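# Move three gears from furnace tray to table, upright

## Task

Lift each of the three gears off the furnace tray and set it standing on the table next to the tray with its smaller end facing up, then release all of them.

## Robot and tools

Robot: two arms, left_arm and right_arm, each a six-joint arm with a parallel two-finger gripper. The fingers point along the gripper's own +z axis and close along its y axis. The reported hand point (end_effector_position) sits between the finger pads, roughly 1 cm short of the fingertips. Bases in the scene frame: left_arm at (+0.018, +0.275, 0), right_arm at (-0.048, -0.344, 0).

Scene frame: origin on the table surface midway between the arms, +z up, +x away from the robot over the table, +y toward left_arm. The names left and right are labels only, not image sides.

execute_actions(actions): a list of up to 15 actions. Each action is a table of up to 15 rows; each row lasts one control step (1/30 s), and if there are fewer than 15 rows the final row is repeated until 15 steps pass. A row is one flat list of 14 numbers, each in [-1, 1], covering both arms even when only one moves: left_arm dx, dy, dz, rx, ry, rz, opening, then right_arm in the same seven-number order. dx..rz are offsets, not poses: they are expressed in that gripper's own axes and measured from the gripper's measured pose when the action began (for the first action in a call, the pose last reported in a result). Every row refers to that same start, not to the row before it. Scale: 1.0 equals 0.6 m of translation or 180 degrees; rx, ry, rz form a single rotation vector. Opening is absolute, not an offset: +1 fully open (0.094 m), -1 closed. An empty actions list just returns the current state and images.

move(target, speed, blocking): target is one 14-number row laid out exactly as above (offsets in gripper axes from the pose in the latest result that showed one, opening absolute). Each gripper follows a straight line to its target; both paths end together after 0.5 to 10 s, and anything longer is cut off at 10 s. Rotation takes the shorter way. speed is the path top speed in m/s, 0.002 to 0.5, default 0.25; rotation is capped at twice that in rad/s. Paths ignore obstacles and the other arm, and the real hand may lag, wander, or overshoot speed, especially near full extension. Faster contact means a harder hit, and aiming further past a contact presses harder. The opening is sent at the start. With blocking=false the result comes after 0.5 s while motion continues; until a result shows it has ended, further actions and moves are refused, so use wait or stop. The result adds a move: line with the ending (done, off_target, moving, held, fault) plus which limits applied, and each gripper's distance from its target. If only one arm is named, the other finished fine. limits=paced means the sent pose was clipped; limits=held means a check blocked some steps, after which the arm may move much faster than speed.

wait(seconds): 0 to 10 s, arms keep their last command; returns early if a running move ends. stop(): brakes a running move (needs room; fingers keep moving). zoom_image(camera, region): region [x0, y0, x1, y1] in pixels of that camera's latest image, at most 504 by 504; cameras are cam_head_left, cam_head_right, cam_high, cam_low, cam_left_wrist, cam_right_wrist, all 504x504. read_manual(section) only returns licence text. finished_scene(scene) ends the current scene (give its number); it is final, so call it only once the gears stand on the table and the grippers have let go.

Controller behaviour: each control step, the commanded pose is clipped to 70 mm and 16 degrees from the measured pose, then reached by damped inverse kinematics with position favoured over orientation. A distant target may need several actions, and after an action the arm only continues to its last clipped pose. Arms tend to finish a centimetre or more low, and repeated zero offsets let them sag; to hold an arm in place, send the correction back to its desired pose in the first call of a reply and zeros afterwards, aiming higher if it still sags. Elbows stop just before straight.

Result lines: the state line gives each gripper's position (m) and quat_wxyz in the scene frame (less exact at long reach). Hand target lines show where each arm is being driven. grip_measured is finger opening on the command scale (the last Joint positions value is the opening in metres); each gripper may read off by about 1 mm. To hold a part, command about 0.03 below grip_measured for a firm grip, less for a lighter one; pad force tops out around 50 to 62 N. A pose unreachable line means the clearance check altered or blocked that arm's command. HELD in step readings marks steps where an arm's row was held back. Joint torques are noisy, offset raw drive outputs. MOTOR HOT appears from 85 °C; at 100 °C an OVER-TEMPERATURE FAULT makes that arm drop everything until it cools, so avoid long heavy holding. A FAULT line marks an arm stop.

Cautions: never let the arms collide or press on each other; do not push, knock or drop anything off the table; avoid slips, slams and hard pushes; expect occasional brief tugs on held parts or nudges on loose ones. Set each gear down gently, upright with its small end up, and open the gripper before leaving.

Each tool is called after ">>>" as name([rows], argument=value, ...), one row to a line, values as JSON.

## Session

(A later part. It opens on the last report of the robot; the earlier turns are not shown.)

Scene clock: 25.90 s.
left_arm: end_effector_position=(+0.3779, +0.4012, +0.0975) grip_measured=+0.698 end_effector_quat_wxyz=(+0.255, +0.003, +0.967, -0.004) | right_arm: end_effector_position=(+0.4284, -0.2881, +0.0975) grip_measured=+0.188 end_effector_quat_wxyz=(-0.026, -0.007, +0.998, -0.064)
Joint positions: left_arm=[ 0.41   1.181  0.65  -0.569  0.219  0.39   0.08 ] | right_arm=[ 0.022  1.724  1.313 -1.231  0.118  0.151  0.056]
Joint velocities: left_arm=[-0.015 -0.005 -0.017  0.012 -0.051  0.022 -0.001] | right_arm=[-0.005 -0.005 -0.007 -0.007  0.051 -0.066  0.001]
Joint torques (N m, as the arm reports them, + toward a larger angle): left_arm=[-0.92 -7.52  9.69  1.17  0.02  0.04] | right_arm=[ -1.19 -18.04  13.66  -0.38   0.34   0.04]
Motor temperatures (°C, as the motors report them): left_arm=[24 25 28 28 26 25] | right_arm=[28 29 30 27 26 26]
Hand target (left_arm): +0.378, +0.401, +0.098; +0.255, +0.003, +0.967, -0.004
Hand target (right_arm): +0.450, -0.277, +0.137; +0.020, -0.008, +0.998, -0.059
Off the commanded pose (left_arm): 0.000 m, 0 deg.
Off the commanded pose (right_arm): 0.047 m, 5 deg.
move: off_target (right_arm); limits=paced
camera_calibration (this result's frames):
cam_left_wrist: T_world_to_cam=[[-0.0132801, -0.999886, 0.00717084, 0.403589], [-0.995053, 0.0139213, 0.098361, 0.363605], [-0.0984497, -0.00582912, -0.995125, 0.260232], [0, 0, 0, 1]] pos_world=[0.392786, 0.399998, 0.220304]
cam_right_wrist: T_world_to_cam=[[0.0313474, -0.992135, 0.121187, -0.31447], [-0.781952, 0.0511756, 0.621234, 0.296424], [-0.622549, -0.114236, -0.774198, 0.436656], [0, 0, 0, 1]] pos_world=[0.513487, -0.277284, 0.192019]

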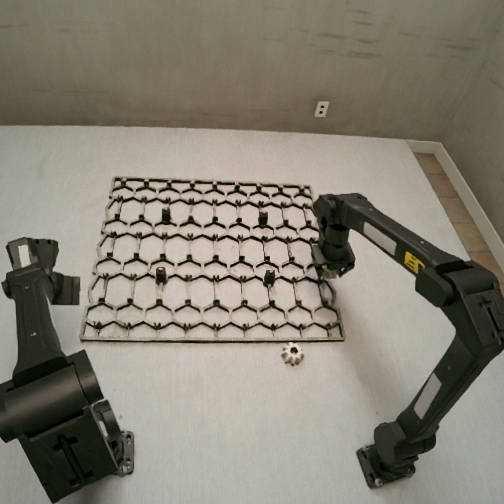

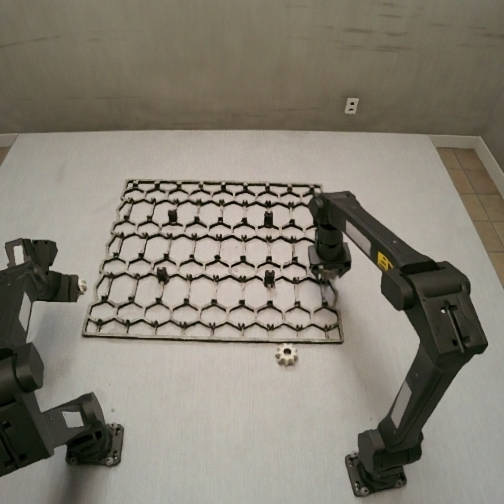

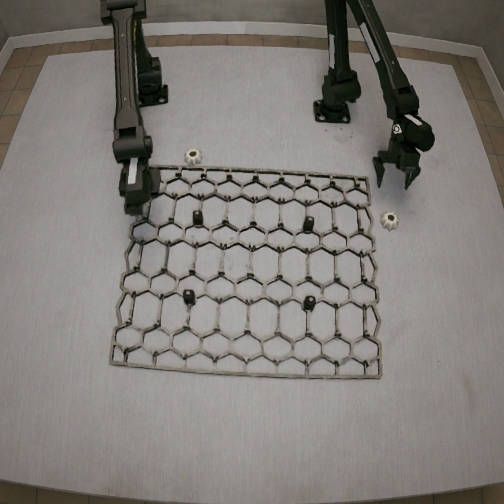

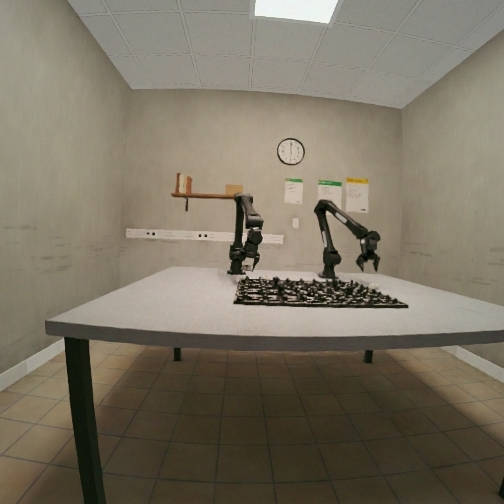

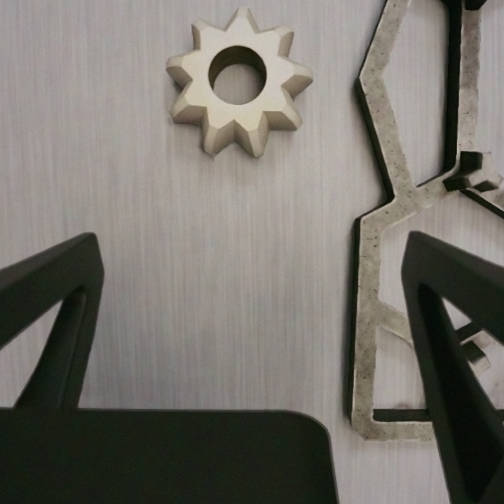

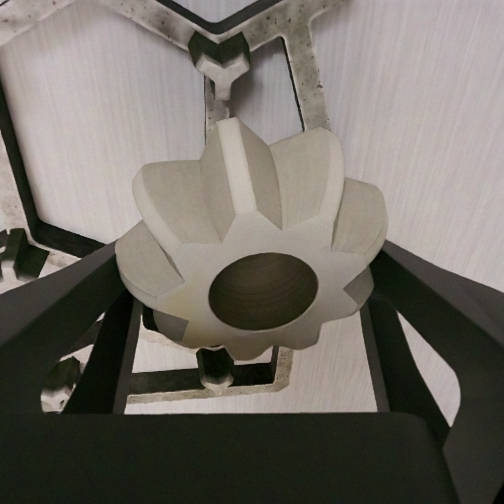

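Move to y≈-0.42, then down.

>>> move(target=[0,0,0,0,0,0,0.7, 0,-0.22,-0.03,0,0,0,-0.2], speed=0.25)

>>> move(target=[0,0,0,0,0,0,0.7, 0,0,0.1,0,0,0,-0.2], speed=0.12)

Scene clock: 27.13 s.
left_arm: end_effector_position=(+0.3778, +0.4012, +0.0974) grip_measured=+0.698 end_effector_quat_wxyz=(+0.255, +0.003, +0.967, -0.005) | right_arm: end_effector_position=(+0.4159, -0.4215, +0.0989) grip_measured=+0.188 end_effector_quat_wxyz=(-0.063, +0.002, +0.996, -0.063)
Joint positions: left_arm=[ 0.41   1.181  0.649 -0.569  0.219  0.39   0.08 ] | right_arm=[-0.252  1.724  1.313 -1.271  0.139 -0.101  0.056]
Joint velocities: left_arm=[ 0.005 -0.015 -0.002 -0.017  0.022  0.007  0.   ] | right_arm=[-0.005 -0.005 -0.002  0.002 -0.037 -0.007  0.001]
Joint torques (N m, as the arm reports them, + toward a larger angle): left_arm=[-0.04 -7.65  9.8   1.05  0.05  0.06] | right_arm=[ -1.77 -17.75  11.16  -0.65   0.03  -0.17]
Motor temperatures (°C, as the motors report them): left_arm=[24 25 28 28 26 25] | right_arm=[28 29 30 27 26 26]
Hand target (left_arm): +0.378, +0.401, +0.097; +0.255, +0.003, +0.967, -0.005
Hand target (right_arm): +0.430, -0.417, +0.132; -0.027, -0.007, +0.997, -0.066
Off the commanded pose (left_arm): 0.000 m, 0 deg.
Off the commanded pose (right_arm): 0.037 m, 4 deg.
move: off_target (right_arm)
camera_calibration (this result's frames):
cam_left_wrist: T_world_to_cam=[[-0.0132776, -0.999885, 0.00733632, 0.403505], [-0.995019, 0.0139372, 0.098703, 0.363429], [-0.0987939, -0.00598924, -0.99509, 0.260242], [0, 0, 0, 1]] pos_world=[0.392687, 0.399952, 0.220132]
cam_right_wrist: T_world_to_cam=[[0.0177873, -0.992703, 0.119267, -0.441097], [-0.733872, 0.0680517, 0.67587, 0.274297], [-0.679055, -0.0995483, -0.727307, 0.439709], [0, 0, 0, 1]] pos_world=[0.507732, -0.412772, 0.187022]

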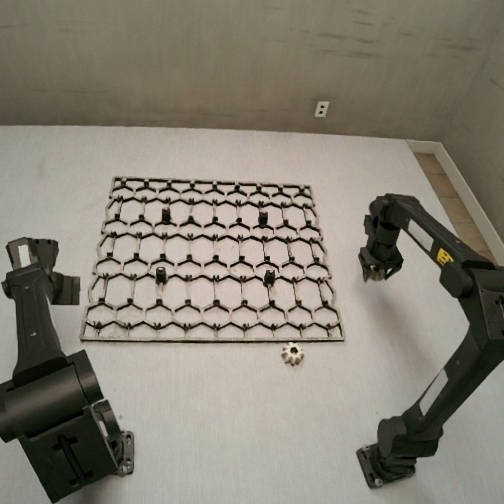

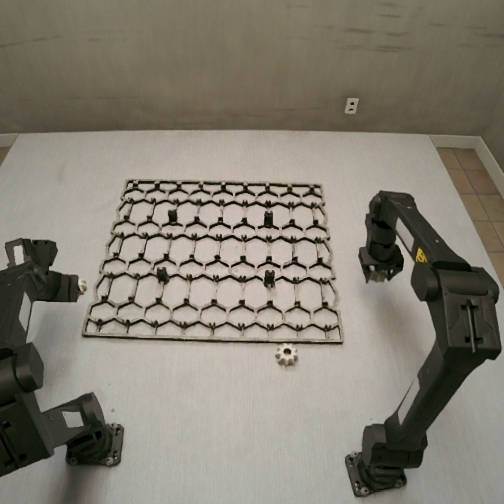

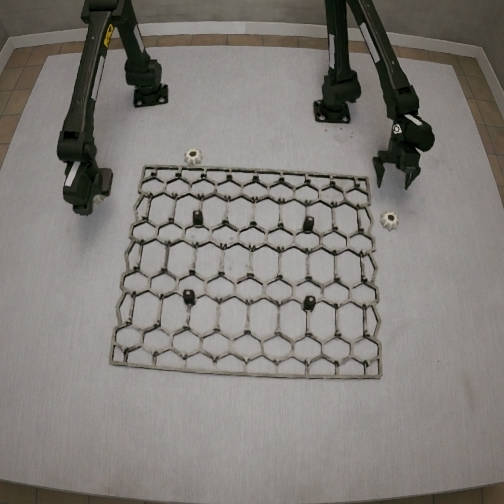

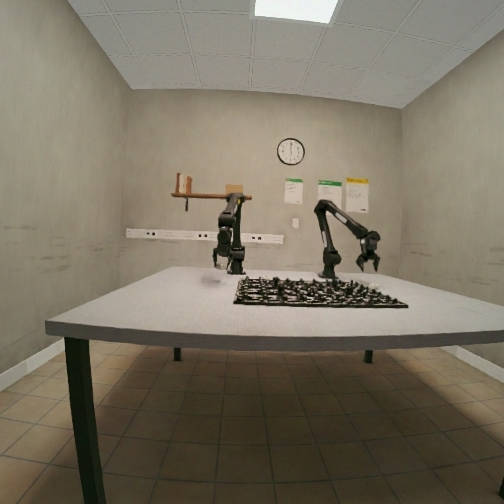

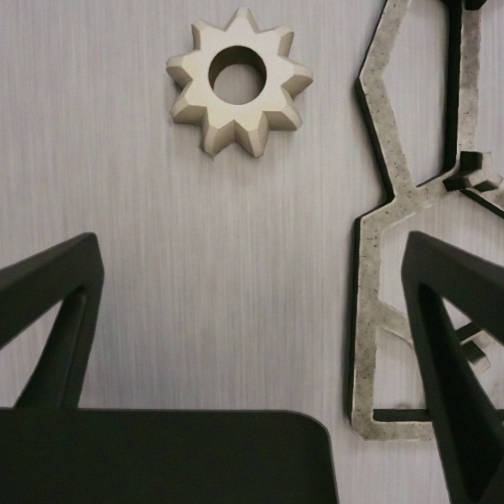

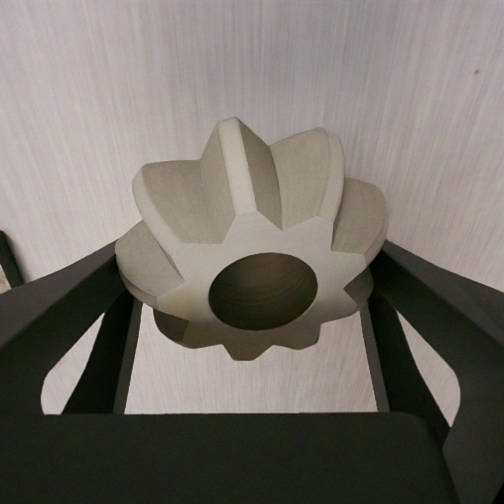

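Scene clock: 28.03 s.
left_arm: end_effector_position=(+0.3779, +0.4012, +0.0975) grip_measured=+0.698 end_effector_quat_wxyz=(+0.255, +0.003, +0.967, -0.004) | right_arm: end_effector_position=(+0.4050, -0.4203, +0.0338) grip_measured=+0.188 end_effector_quat_wxyz=(-0.073, -0.003, +0.995, -0.062)
Joint positions: left_arm=[ 0.41   1.181  0.65  -0.569  0.219  0.39   0.08 ] | right_arm=[-0.252  1.792  1.212 -1.123  0.139 -0.109  0.056]
Joint velocities: left_arm=[ 0.005 -0.015  0.012 -0.007  0.022  0.081 -0.   ] | right_arm=[-0.015  0.005  0.007 -0.012 -0.051  0.037 -0.001]
Joint torques (N m, as the arm reports them, + toward a larger angle): left_arm=[-0.55 -7.2   9.77  1.14  0.06  0.03] | right_arm=[ -4.6  -15.6    7.65  -0.06   0.21  -0.16]
Motor temperatures (°C, as the motors report them): left_arm=[24 25 28 28 26 25] | right_arm=[28 29 30 27 26 26]
Hand target (left_arm): +0.378, +0.401, +0.098; +0.255, +0.003, +0.967, -0.004
Hand target (right_arm): +0.408, -0.429, +0.040; -0.063, +0.002, +0.996, -0.063
Off the commanded pose (left_arm): 0.000 m, 0 deg.
Off the commanded pose (right_arm): 0.011 m, 1 deg.
move: off_target (right_arm)
camera_calibration (this result's frames):
cam_left_wrist: T_world_to_cam=[[-0.0132801, -0.999886, 0.00717084, 0.403589], [-0.995053, 0.0139213, 0.098361, 0.363605], [-0.0984497, -0.00582912, -0.995125, 0.260232], [0, 0, 0, 1]] pos_world=[0.392786, 0.399998, 0.220304]
cam_right_wrist: T_world_to_cam=[[0.0276151, -0.992911, 0.115604, -0.435872], [-0.720495, 0.0603934, 0.690825, 0.301064], [-0.69291, -0.102369, -0.71372, 0.389143], [0, 0, 0, 1]] pos_world=[0.498593, -0.411128, 0.120145]

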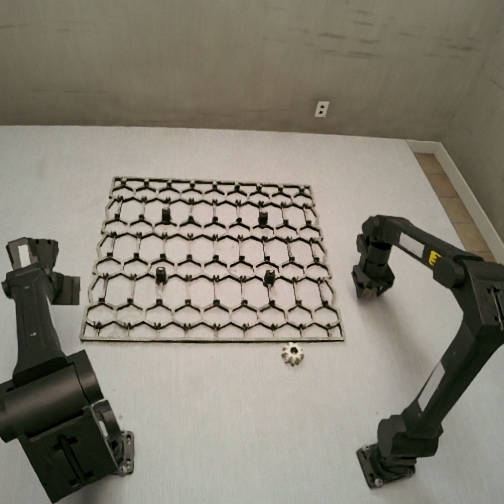

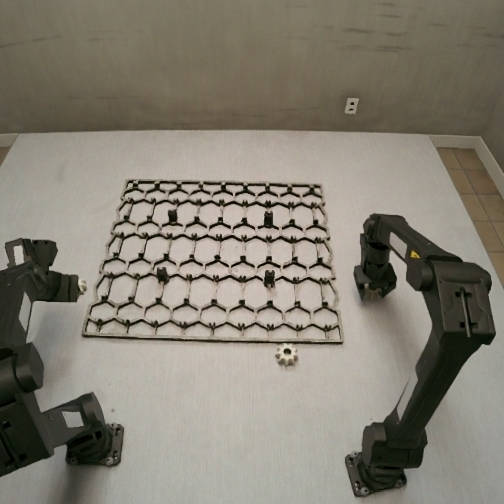

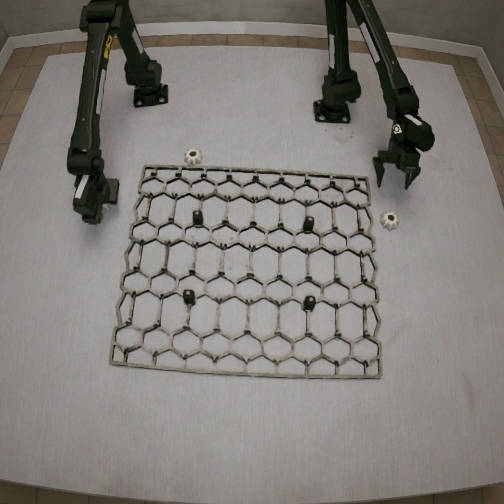

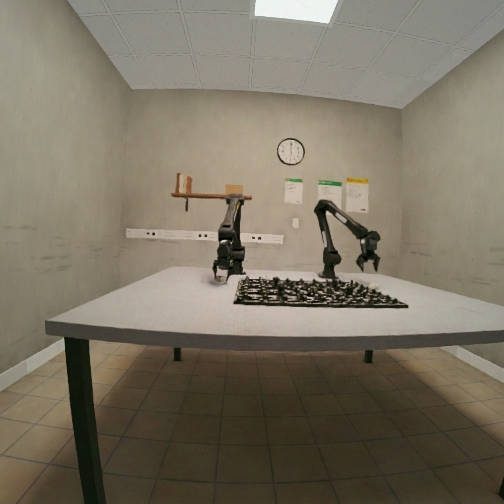

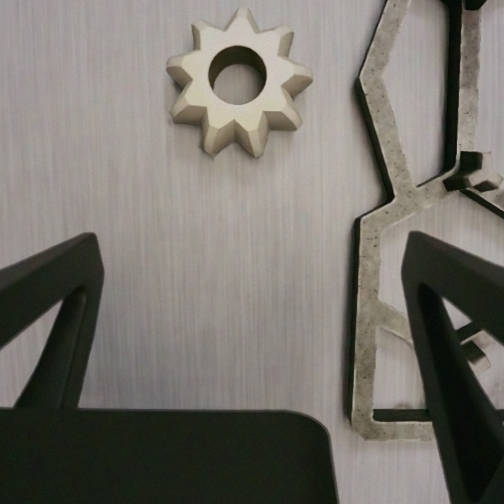

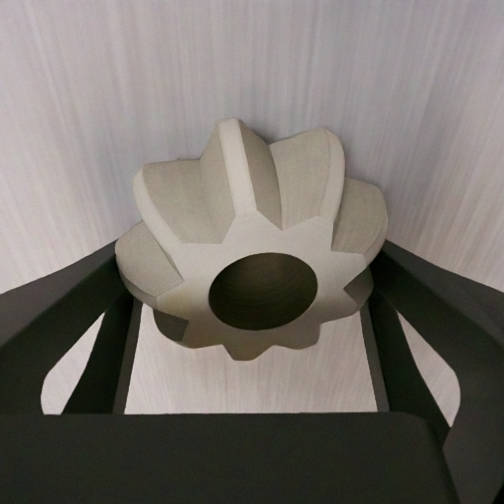

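>>> move(target=[0,0,0,0,0,0,0.7, 0,0,0.018,0,-0.03,0,-0.2], speed=0.08)

>>> move(target=[0,0,0,0,0,0,0.7, 0,0,0,0,0,0,0.8])

>>> move(target=[0,0,0,0,0,0,0.7, 0,0,-0.15,0,0,0,0.8])

Scene clock: 29.03 s.
left_arm: end_effector_position=(+0.3778, +0.4012, +0.0974) grip_measured=+0.698 end_effector_quat_wxyz=(+0.255, +0.003, +0.967, -0.005) | right_arm: end_effector_position=(+0.4022, -0.4196, +0.0240) grip_measured=+0.188 end_effector_quat_wxyz=(-0.037, -0.008, +0.997, -0.064)
Joint positions: left_arm=[ 0.41   1.181  0.649 -0.569  0.219  0.39   0.08 ] | right_arm=[-0.252  1.759  1.138 -1.009  0.137 -0.126  0.056]
Joint velocities: left_arm=[-0.015 -0.005  0.012 -0.002 -0.051 -0.022 -0.001] | right_arm=[-0.005 -0.015  0.017 -0.007  0.007 -0.037  0.   ]
Joint torques (N m, as the arm reports them, + toward a larger angle): left_arm=[-1.01 -7.71  9.74  1.1   0.03  0.05] | right_arm=[ -3.02 -14.83   6.19   1.11  -0.14  -0.12]
Motor temperatures (°C, as the motors report them): left_arm=[24 25 28 28 26 25] | right_arm=[28 29 30 27 26 26]
Hand target (left_arm): +0.378, +0.401, +0.097; +0.255, +0.003, +0.967, -0.005
Hand target (right_arm): +0.403, -0.422, +0.023; -0.026, -0.005, +0.998, -0.062
Off the commanded pose (left_arm): 0.000 m, 0 deg.
Off the commanded pose (right_arm): 0.002 m, 1 deg.
move: done
camera_calibration (this result's frames):
cam_left_wrist: T_world_to_cam=[[-0.0132776, -0.999885, 0.00733632, 0.403505], [-0.995019, 0.0139372, 0.098703, 0.363429], [-0.0987939, -0.00598924, -0.99509, 0.260242], [0, 0, 0, 1]] pos_world=[0.392687, 0.399952, 0.220132]
cam_right_wrist: T_world_to_cam=[[0.0354073, -0.991901, 0.121975, -0.436813], [-0.768535, 0.0509937, 0.637772, 0.322481], [-0.638827, -0.116324, -0.760505, 0.35375], [0, 0, 0, 1]] pos_world=[0.48929, -0.40857, 0.11664]

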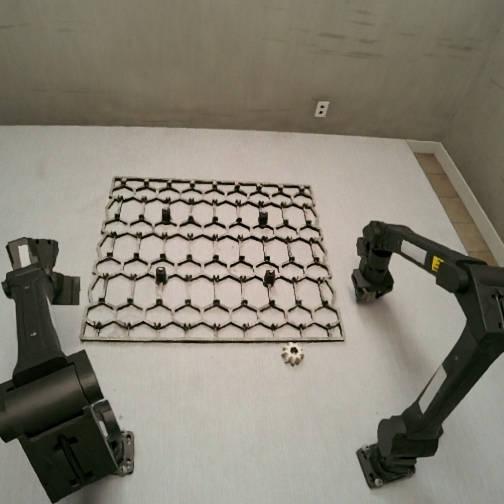

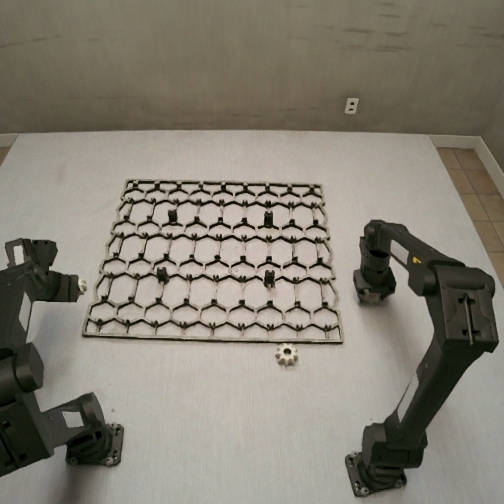

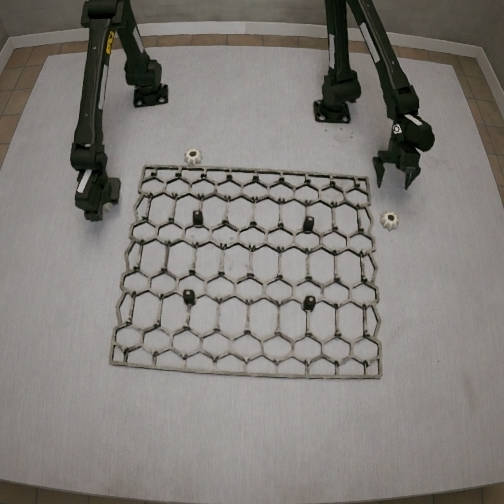

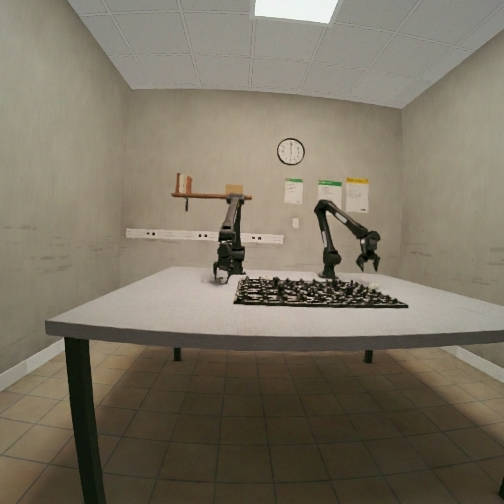

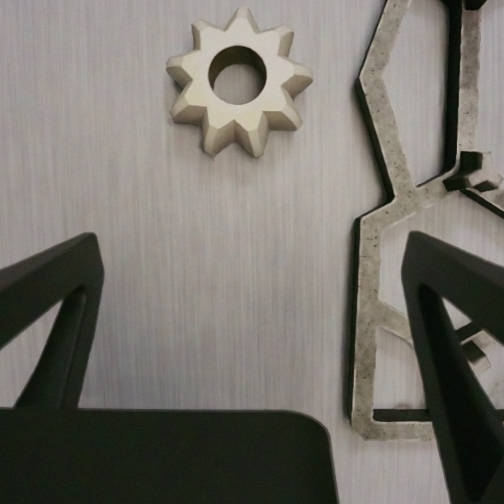

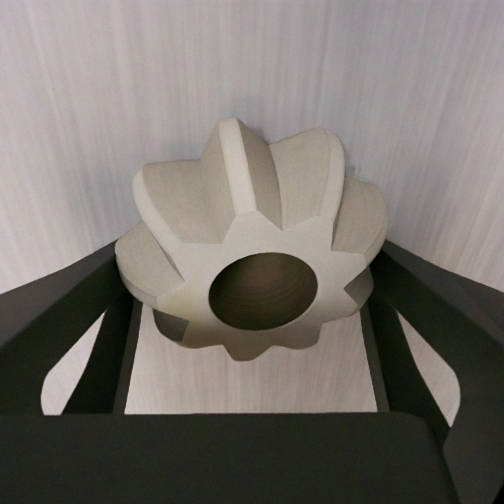

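Scene clock: 29.53 s.
left_arm: end_effector_position=(+0.3779, +0.4012, +0.0975) grip_measured=+0.698 end_effector_quat_wxyz=(+0.255, +0.003, +0.967, -0.004) | right_arm: end_effector_position=(+0.4025, -0.4202, +0.0257) grip_measured=+0.798 end_effector_quat_wxyz=(-0.036, -0.008, +0.997, -0.066)
Joint positions: left_arm=[ 0.41   1.181  0.65  -0.569  0.219  0.39   0.08 ] | right_arm=[-0.252  1.755  1.138 -1.009  0.14  -0.126  0.084]
Joint velocities: left_arm=[-0.015 -0.005 -0.017  0.002  0.007  0.022 -0.   ] | right_arm=[-0.015  0.005  0.007  0.017  0.007  0.022  0.   ]
Joint torques (N m, as the arm reports them, + toward a larger angle): left_arm=[-0.13 -7.46  9.68  1.21  0.03  0.05] | right_arm=[ -2.91 -14.     7.43  -0.11   0.01  -0.1 ]
Motor temperatures (°C, as the motors report them): left_arm=[24 25 28 28 26 25] | right_arm=[28 29 30 27 26 26]
Hand target (left_arm): +0.378, +0.401, +0.098; +0.255, +0.003, +0.967, -0.004
Hand target (right_arm): +0.402, -0.420, +0.024; -0.037, -0.008, +0.997, -0.065
Off the commanded pose (left_arm): 0.000 m, 0 deg.
Off the commanded pose (right_arm): 0.002 m, 0 deg.
move: done
camera_calibration (this result's frames):
cam_left_wrist: T_world_to_cam=[[-0.0132801, -0.999886, 0.00717084, 0.403589], [-0.995053, 0.0139213, 0.098361, 0.363605], [-0.0984497, -0.00582912, -0.995125, 0.260232], [0, 0, 0, 1]] pos_world=[0.392786, 0.399998, 0.220304]
cam_right_wrist: T_world_to_cam=[[0.0352252, -0.991425, 0.125843, -0.437472], [-0.77047, 0.0532584, 0.635247, 0.323386], [-0.636502, -0.119335, -0.761987, 0.352998], [0, 0, 0, 1]] pos_world=[0.489254, -0.408818, 0.118603]

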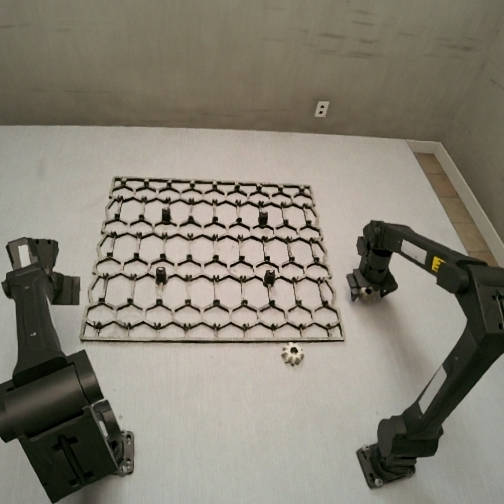

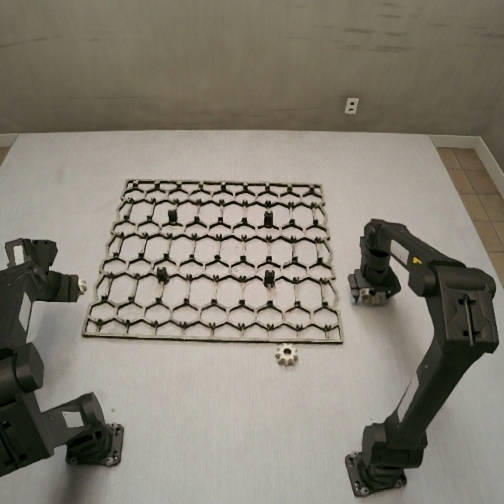

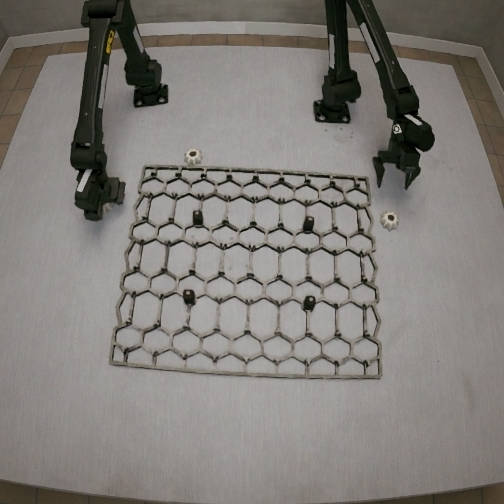

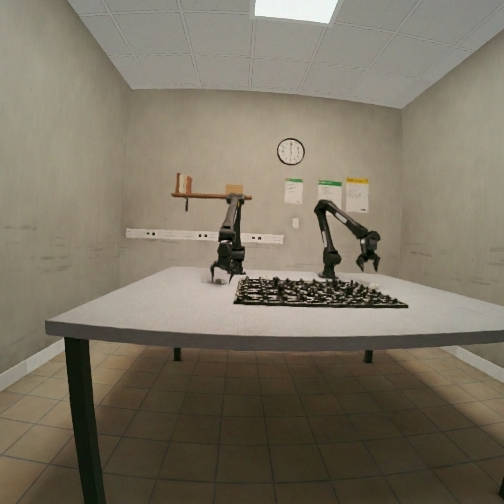

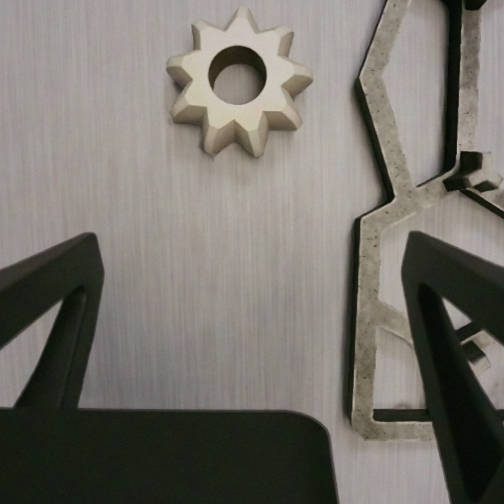

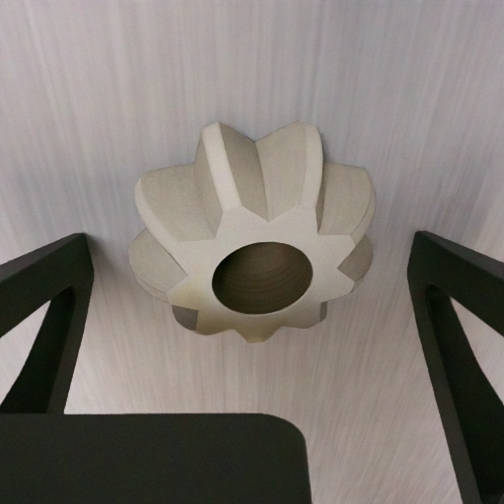

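Scene clock: 30.43 s.
left_arm: end_effector_position=(+0.3779, +0.4012, +0.0975) grip_measured=+0.698 end_effector_quat_wxyz=(+0.255, +0.003, +0.967, -0.004) | right_arm: end_effector_position=(+0.3920, -0.4147, +0.0967) grip_measured=+0.798 end_effector_quat_wxyz=(-0.058, -0.007, +0.996, -0.064)
Joint positions: left_arm=[ 0.41   1.181  0.65  -0.569  0.219  0.39   0.08 ] | right_arm=[-0.243  1.661  1.224 -1.235  0.14  -0.11   0.084]
Joint velocities: left_arm=[-0.005  0.005 -0.007 -0.017  0.051 -0.037 -0.002] | right_arm=[-0.015 -0.005 -0.007 -0.017  0.051 -0.051  0.001]
Joint torques (N m, as the arm reports them, + toward a larger angle): left_arm=[-0.55 -7.99  9.81  1.26  0.02  0.01] | right_arm=[ -1.43 -14.6   11.53  -0.51   0.01   0.05]
Motor temperatures (°C, as the motors report them): left_arm=[24 25 28 28 26 25] | right_arm=[28 29 30 27 26 26]
Hand target (left_arm): +0.378, +0.401, +0.098; +0.255, +0.003, +0.967, -0.004
Hand target (right_arm): +0.408, -0.409, +0.115; -0.035, -0.009, +0.997, -0.066
Off the commanded pose (left_arm): 0.000 m, 0 deg.
Off the commanded pose (right_arm): 0.025 m, 3 deg.
move: off_target (right_arm); limits=paced
camera_calibration (this result's frames):
cam_left_wrist: T_world_to_cam=[[-0.0132801, -0.999886, 0.00717084, 0.403589], [-0.995053, 0.0139213, 0.098361, 0.363605], [-0.0984497, -0.00582912, -0.995125, 0.260232], [0, 0, 0, 1]] pos_world=[0.392786, 0.399998, 0.220304]
cam_right_wrist: T_world_to_cam=[[0.0348233, -0.992125, 0.120311, -0.440157], [-0.741079, 0.0551332, 0.66915, 0.255863], [-0.670514, -0.112462, -0.733324, 0.414506], [0, 0, 0, 1]] pos_world=[0.482874, -0.404182, 0.185712]

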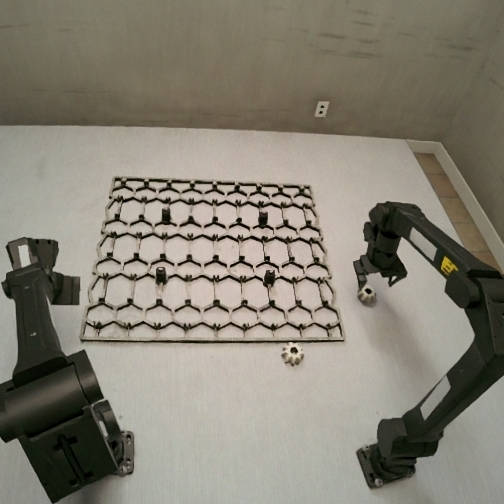

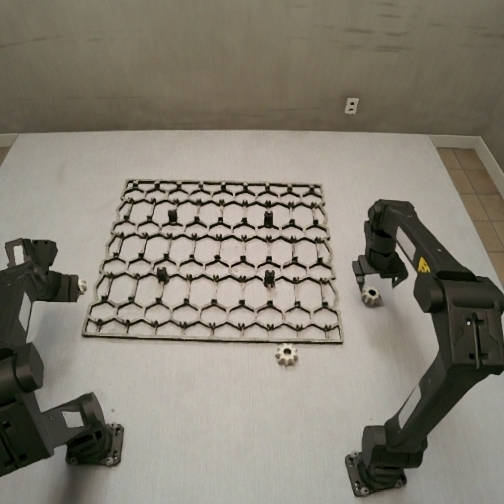

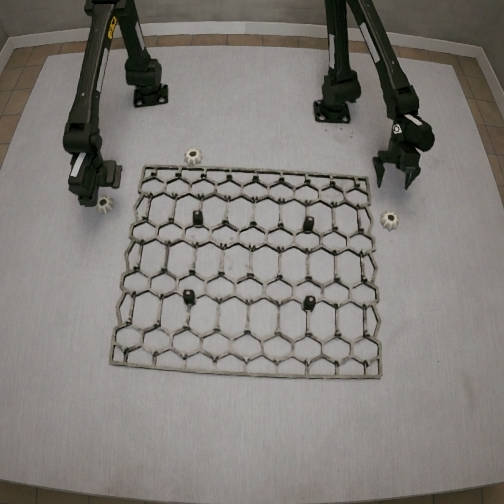

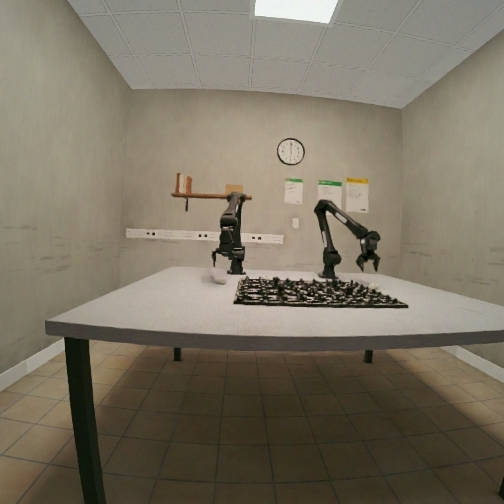

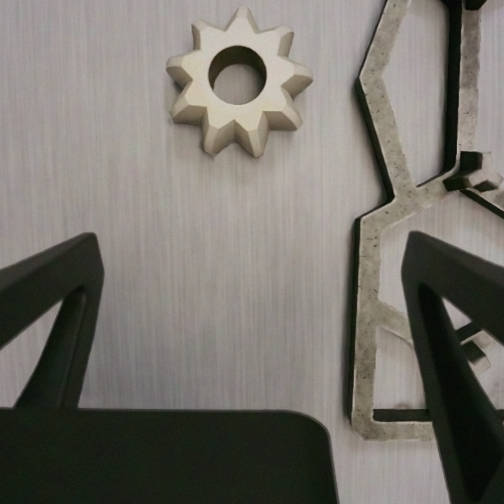

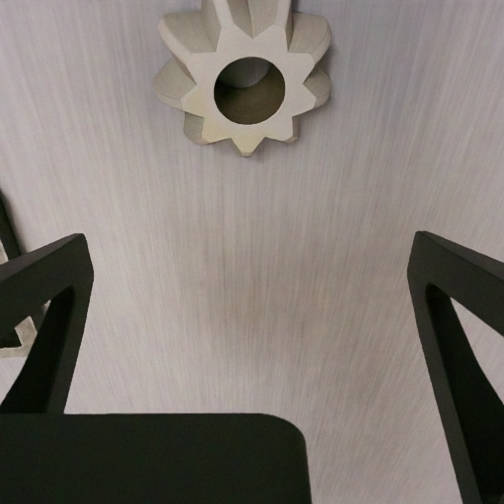

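>>> finished_scene(scene=1)

The scene is finished: the task was done.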